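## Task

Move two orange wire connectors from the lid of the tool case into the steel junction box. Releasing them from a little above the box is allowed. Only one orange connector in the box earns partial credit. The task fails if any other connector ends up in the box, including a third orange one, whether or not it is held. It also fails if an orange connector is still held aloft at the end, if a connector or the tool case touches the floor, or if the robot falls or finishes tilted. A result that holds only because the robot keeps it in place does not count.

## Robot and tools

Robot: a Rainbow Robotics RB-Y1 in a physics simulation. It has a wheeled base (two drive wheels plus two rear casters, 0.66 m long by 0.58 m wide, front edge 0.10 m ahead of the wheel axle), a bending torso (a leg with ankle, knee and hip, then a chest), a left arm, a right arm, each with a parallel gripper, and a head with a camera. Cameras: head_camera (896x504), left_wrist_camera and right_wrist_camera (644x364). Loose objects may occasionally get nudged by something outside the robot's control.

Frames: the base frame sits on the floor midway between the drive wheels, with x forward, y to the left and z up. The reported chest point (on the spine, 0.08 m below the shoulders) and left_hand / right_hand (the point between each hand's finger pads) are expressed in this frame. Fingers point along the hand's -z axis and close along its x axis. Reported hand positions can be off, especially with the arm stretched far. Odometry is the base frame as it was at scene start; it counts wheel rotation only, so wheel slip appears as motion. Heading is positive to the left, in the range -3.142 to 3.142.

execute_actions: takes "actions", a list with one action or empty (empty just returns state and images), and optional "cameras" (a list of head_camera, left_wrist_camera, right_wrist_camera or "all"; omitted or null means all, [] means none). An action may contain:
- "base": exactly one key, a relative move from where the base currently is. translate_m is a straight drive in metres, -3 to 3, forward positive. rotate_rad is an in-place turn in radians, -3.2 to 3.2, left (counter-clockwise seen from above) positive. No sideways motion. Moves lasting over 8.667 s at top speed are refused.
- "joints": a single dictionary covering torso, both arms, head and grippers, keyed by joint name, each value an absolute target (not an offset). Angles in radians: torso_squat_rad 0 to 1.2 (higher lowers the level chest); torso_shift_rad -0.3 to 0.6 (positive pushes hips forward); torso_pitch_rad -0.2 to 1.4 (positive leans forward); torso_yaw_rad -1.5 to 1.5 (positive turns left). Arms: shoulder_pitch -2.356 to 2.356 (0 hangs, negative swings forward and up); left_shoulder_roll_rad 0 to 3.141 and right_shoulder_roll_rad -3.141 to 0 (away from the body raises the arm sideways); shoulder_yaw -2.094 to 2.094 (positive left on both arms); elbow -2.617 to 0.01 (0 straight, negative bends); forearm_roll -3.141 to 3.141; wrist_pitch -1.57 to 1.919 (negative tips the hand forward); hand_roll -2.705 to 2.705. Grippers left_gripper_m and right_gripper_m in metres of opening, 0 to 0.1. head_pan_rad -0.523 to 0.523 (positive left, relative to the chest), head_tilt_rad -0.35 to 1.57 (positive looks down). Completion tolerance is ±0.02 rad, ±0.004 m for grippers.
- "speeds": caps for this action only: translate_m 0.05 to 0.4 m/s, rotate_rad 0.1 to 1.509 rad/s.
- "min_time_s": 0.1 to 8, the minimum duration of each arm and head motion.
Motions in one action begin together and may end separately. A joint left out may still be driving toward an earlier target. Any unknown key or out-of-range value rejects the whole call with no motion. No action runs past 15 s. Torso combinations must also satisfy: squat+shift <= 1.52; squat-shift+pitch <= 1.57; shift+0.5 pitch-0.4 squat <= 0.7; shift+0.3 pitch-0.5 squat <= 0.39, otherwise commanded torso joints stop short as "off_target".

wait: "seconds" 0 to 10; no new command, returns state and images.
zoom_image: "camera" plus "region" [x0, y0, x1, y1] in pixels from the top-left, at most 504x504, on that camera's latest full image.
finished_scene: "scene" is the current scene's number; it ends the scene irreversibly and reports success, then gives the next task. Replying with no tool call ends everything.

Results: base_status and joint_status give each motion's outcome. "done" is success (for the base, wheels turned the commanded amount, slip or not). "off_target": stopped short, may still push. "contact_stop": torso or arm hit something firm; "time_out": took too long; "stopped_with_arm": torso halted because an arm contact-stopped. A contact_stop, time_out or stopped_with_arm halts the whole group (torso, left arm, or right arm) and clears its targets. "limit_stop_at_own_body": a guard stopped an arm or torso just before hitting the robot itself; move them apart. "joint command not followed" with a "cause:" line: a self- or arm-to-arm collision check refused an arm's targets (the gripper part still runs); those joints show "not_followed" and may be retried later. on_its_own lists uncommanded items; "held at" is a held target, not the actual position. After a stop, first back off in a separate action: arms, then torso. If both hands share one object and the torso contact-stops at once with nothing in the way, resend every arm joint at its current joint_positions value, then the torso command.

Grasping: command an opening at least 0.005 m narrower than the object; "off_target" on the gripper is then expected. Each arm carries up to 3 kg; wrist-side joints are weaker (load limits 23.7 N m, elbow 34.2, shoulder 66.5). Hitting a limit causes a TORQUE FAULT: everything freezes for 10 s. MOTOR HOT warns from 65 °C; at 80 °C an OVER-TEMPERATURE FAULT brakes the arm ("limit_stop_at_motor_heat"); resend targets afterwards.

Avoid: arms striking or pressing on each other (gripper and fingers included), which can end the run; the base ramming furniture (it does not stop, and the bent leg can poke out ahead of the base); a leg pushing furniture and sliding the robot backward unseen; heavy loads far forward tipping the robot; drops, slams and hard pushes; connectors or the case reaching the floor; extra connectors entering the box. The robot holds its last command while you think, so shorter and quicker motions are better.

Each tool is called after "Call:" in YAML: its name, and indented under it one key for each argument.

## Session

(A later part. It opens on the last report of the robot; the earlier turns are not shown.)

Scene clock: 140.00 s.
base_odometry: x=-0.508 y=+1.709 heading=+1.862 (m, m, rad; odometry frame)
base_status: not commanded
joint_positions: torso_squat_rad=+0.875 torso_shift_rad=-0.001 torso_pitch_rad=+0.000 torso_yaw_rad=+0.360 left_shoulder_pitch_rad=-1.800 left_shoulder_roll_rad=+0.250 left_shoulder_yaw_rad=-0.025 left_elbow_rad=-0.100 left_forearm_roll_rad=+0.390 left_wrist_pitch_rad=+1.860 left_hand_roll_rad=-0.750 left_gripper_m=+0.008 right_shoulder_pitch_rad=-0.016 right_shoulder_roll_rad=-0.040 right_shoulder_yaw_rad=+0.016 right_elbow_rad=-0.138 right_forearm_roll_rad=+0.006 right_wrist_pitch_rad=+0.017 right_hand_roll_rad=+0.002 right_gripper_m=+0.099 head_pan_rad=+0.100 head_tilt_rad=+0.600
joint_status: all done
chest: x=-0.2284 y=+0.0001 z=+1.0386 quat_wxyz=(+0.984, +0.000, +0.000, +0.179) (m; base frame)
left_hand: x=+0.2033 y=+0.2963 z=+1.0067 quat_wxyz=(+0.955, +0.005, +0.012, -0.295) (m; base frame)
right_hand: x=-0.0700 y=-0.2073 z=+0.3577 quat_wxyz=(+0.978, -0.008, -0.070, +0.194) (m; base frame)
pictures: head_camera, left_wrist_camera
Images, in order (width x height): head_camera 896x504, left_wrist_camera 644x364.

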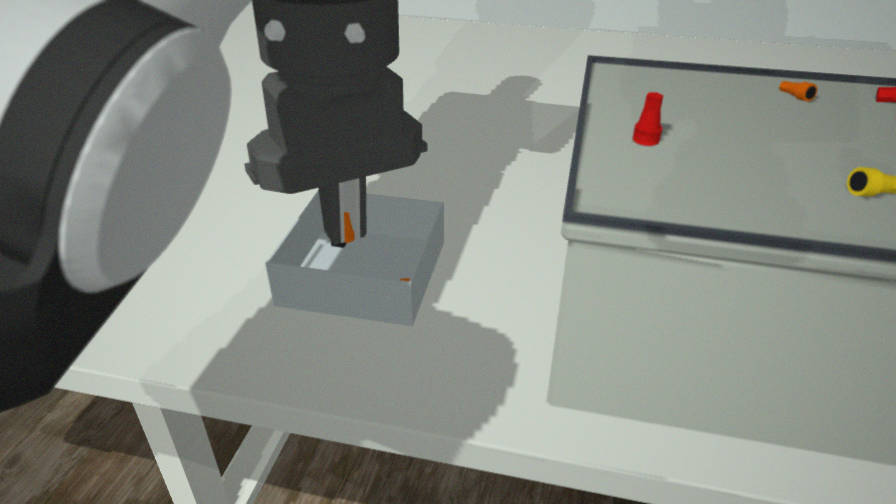

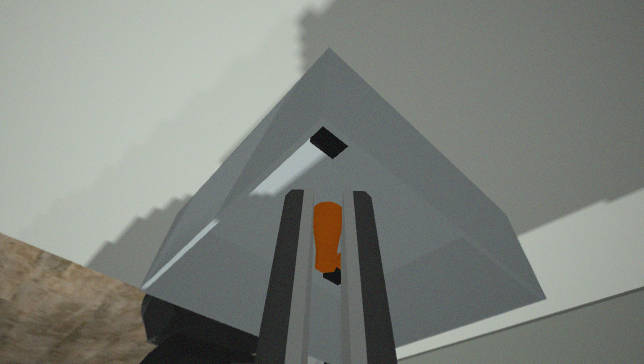

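Call:
execute_actions:
  actions:
    - {"joints":{"left_gripper_m":0.03}}
  cameras: []

Call:
execute_actions:
  actions:
    - {"joints":{"torso_squat_rad":0.76}}
  cameras: ["head_camera","left_wrist_camera"]

Scene clock: 144.50 s.
base_odometry: x=-0.508 y=+1.709 heading=+1.862 (m, m, rad; odometry frame)
base_status: not commanded
joint_positions: torso_squat_rad=+0.875 torso_shift_rad=-0.001 torso_pitch_rad=+0.000 torso_yaw_rad=+0.360 left_shoulder_pitch_rad=-1.800 left_shoulder_roll_rad=+0.250 left_shoulder_yaw_rad=-0.025 left_elbow_rad=-0.100 left_forearm_roll_rad=+0.390 left_wrist_pitch_rad=+1.860 left_hand_roll_rad=-0.750 left_gripper_m=+0.030 right_shoulder_pitch_rad=-0.016 right_shoulder_roll_rad=-0.040 right_shoulder_yaw_rad=+0.016 right_elbow_rad=-0.138 right_forearm_roll_rad=+0.006 right_wrist_pitch_rad=+0.017 right_hand_roll_rad=+0.002 right_gripper_m=+0.099 head_pan_rad=+0.100 head_tilt_rad=+0.600
joint_status: all done
chest: x=-0.2284 y=+0.0001 z=+1.0386 quat_wxyz=(+0.984, +0.000, +0.000, +0.179) (m; base frame)
left_hand: x=+0.2033 y=+0.2963 z=+1.0067 quat_wxyz=(+0.955, +0.005, +0.012, -0.295) (m; base frame)
right_hand: x=-0.0700 y=-0.2073 z=+0.3577 quat_wxyz=(+0.978, -0.008, -0.070, +0.194) (m; base frame)
pictures: none
No camera images: the call's "cameras" was empty. Leave "cameras" out to get every camera's image.

Scene clock: 145.67 s.
base_odometry: x=-0.508 y=+1.709 heading=+1.862 (m, m, rad; odometry frame)
base_status: not commanded
joint_positions: torso_squat_rad=+0.760 torso_shift_rad=-0.001 torso_pitch_rad=+0.000 torso_yaw_rad=+0.360 left_shoulder_pitch_rad=-1.800 left_shoulder_roll_rad=+0.250 left_shoulder_yaw_rad=-0.025 left_elbow_rad=-0.100 left_forearm_roll_rad=+0.390 left_wrist_pitch_rad=+1.860 left_hand_roll_rad=-0.750 left_gripper_m=+0.030 right_shoulder_pitch_rad=-0.016 right_shoulder_roll_rad=-0.040 right_shoulder_yaw_rad=+0.016 right_elbow_rad=-0.138 right_forearm_roll_rad=+0.006 right_wrist_pitch_rad=+0.017 right_hand_roll_rad=+0.002 right_gripper_m=+0.099 head_pan_rad=+0.100 head_tilt_rad=+0.600
joint_status: all done
chest: x=-0.2283 y=+0.0001 z=+1.0973 quat_wxyz=(+0.984, +0.000, +0.000, +0.179) (m; base frame)
left_hand: x=+0.2034 y=+0.2963 z=+1.0652 quat_wxyz=(+0.955, +0.005, +0.012, -0.295) (m; base frame)
right_hand: x=-0.0701 y=-0.2073 z=+0.4164 quat_wxyz=(+0.978, -0.008, -0.070, +0.194) (m; base frame)
pictures: head_camera, left_wrist_camera
Images, in order (width x height): head_camera 896x504, left_wrist_camera 644x364.

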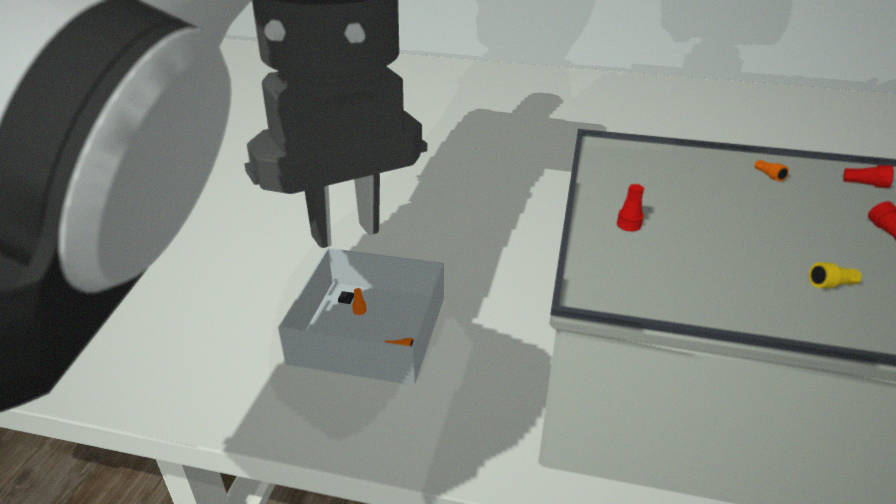

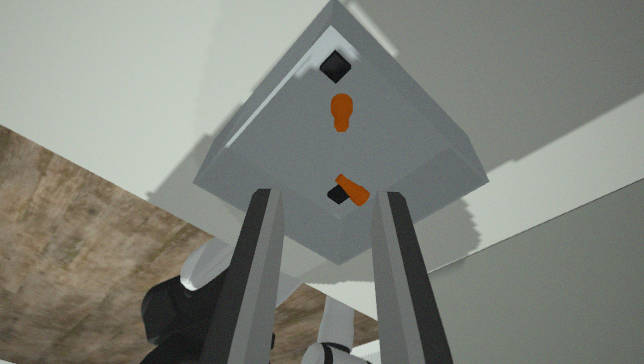

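Call:
finished_scene:
  scene: 2

The scene is finished: the task was done.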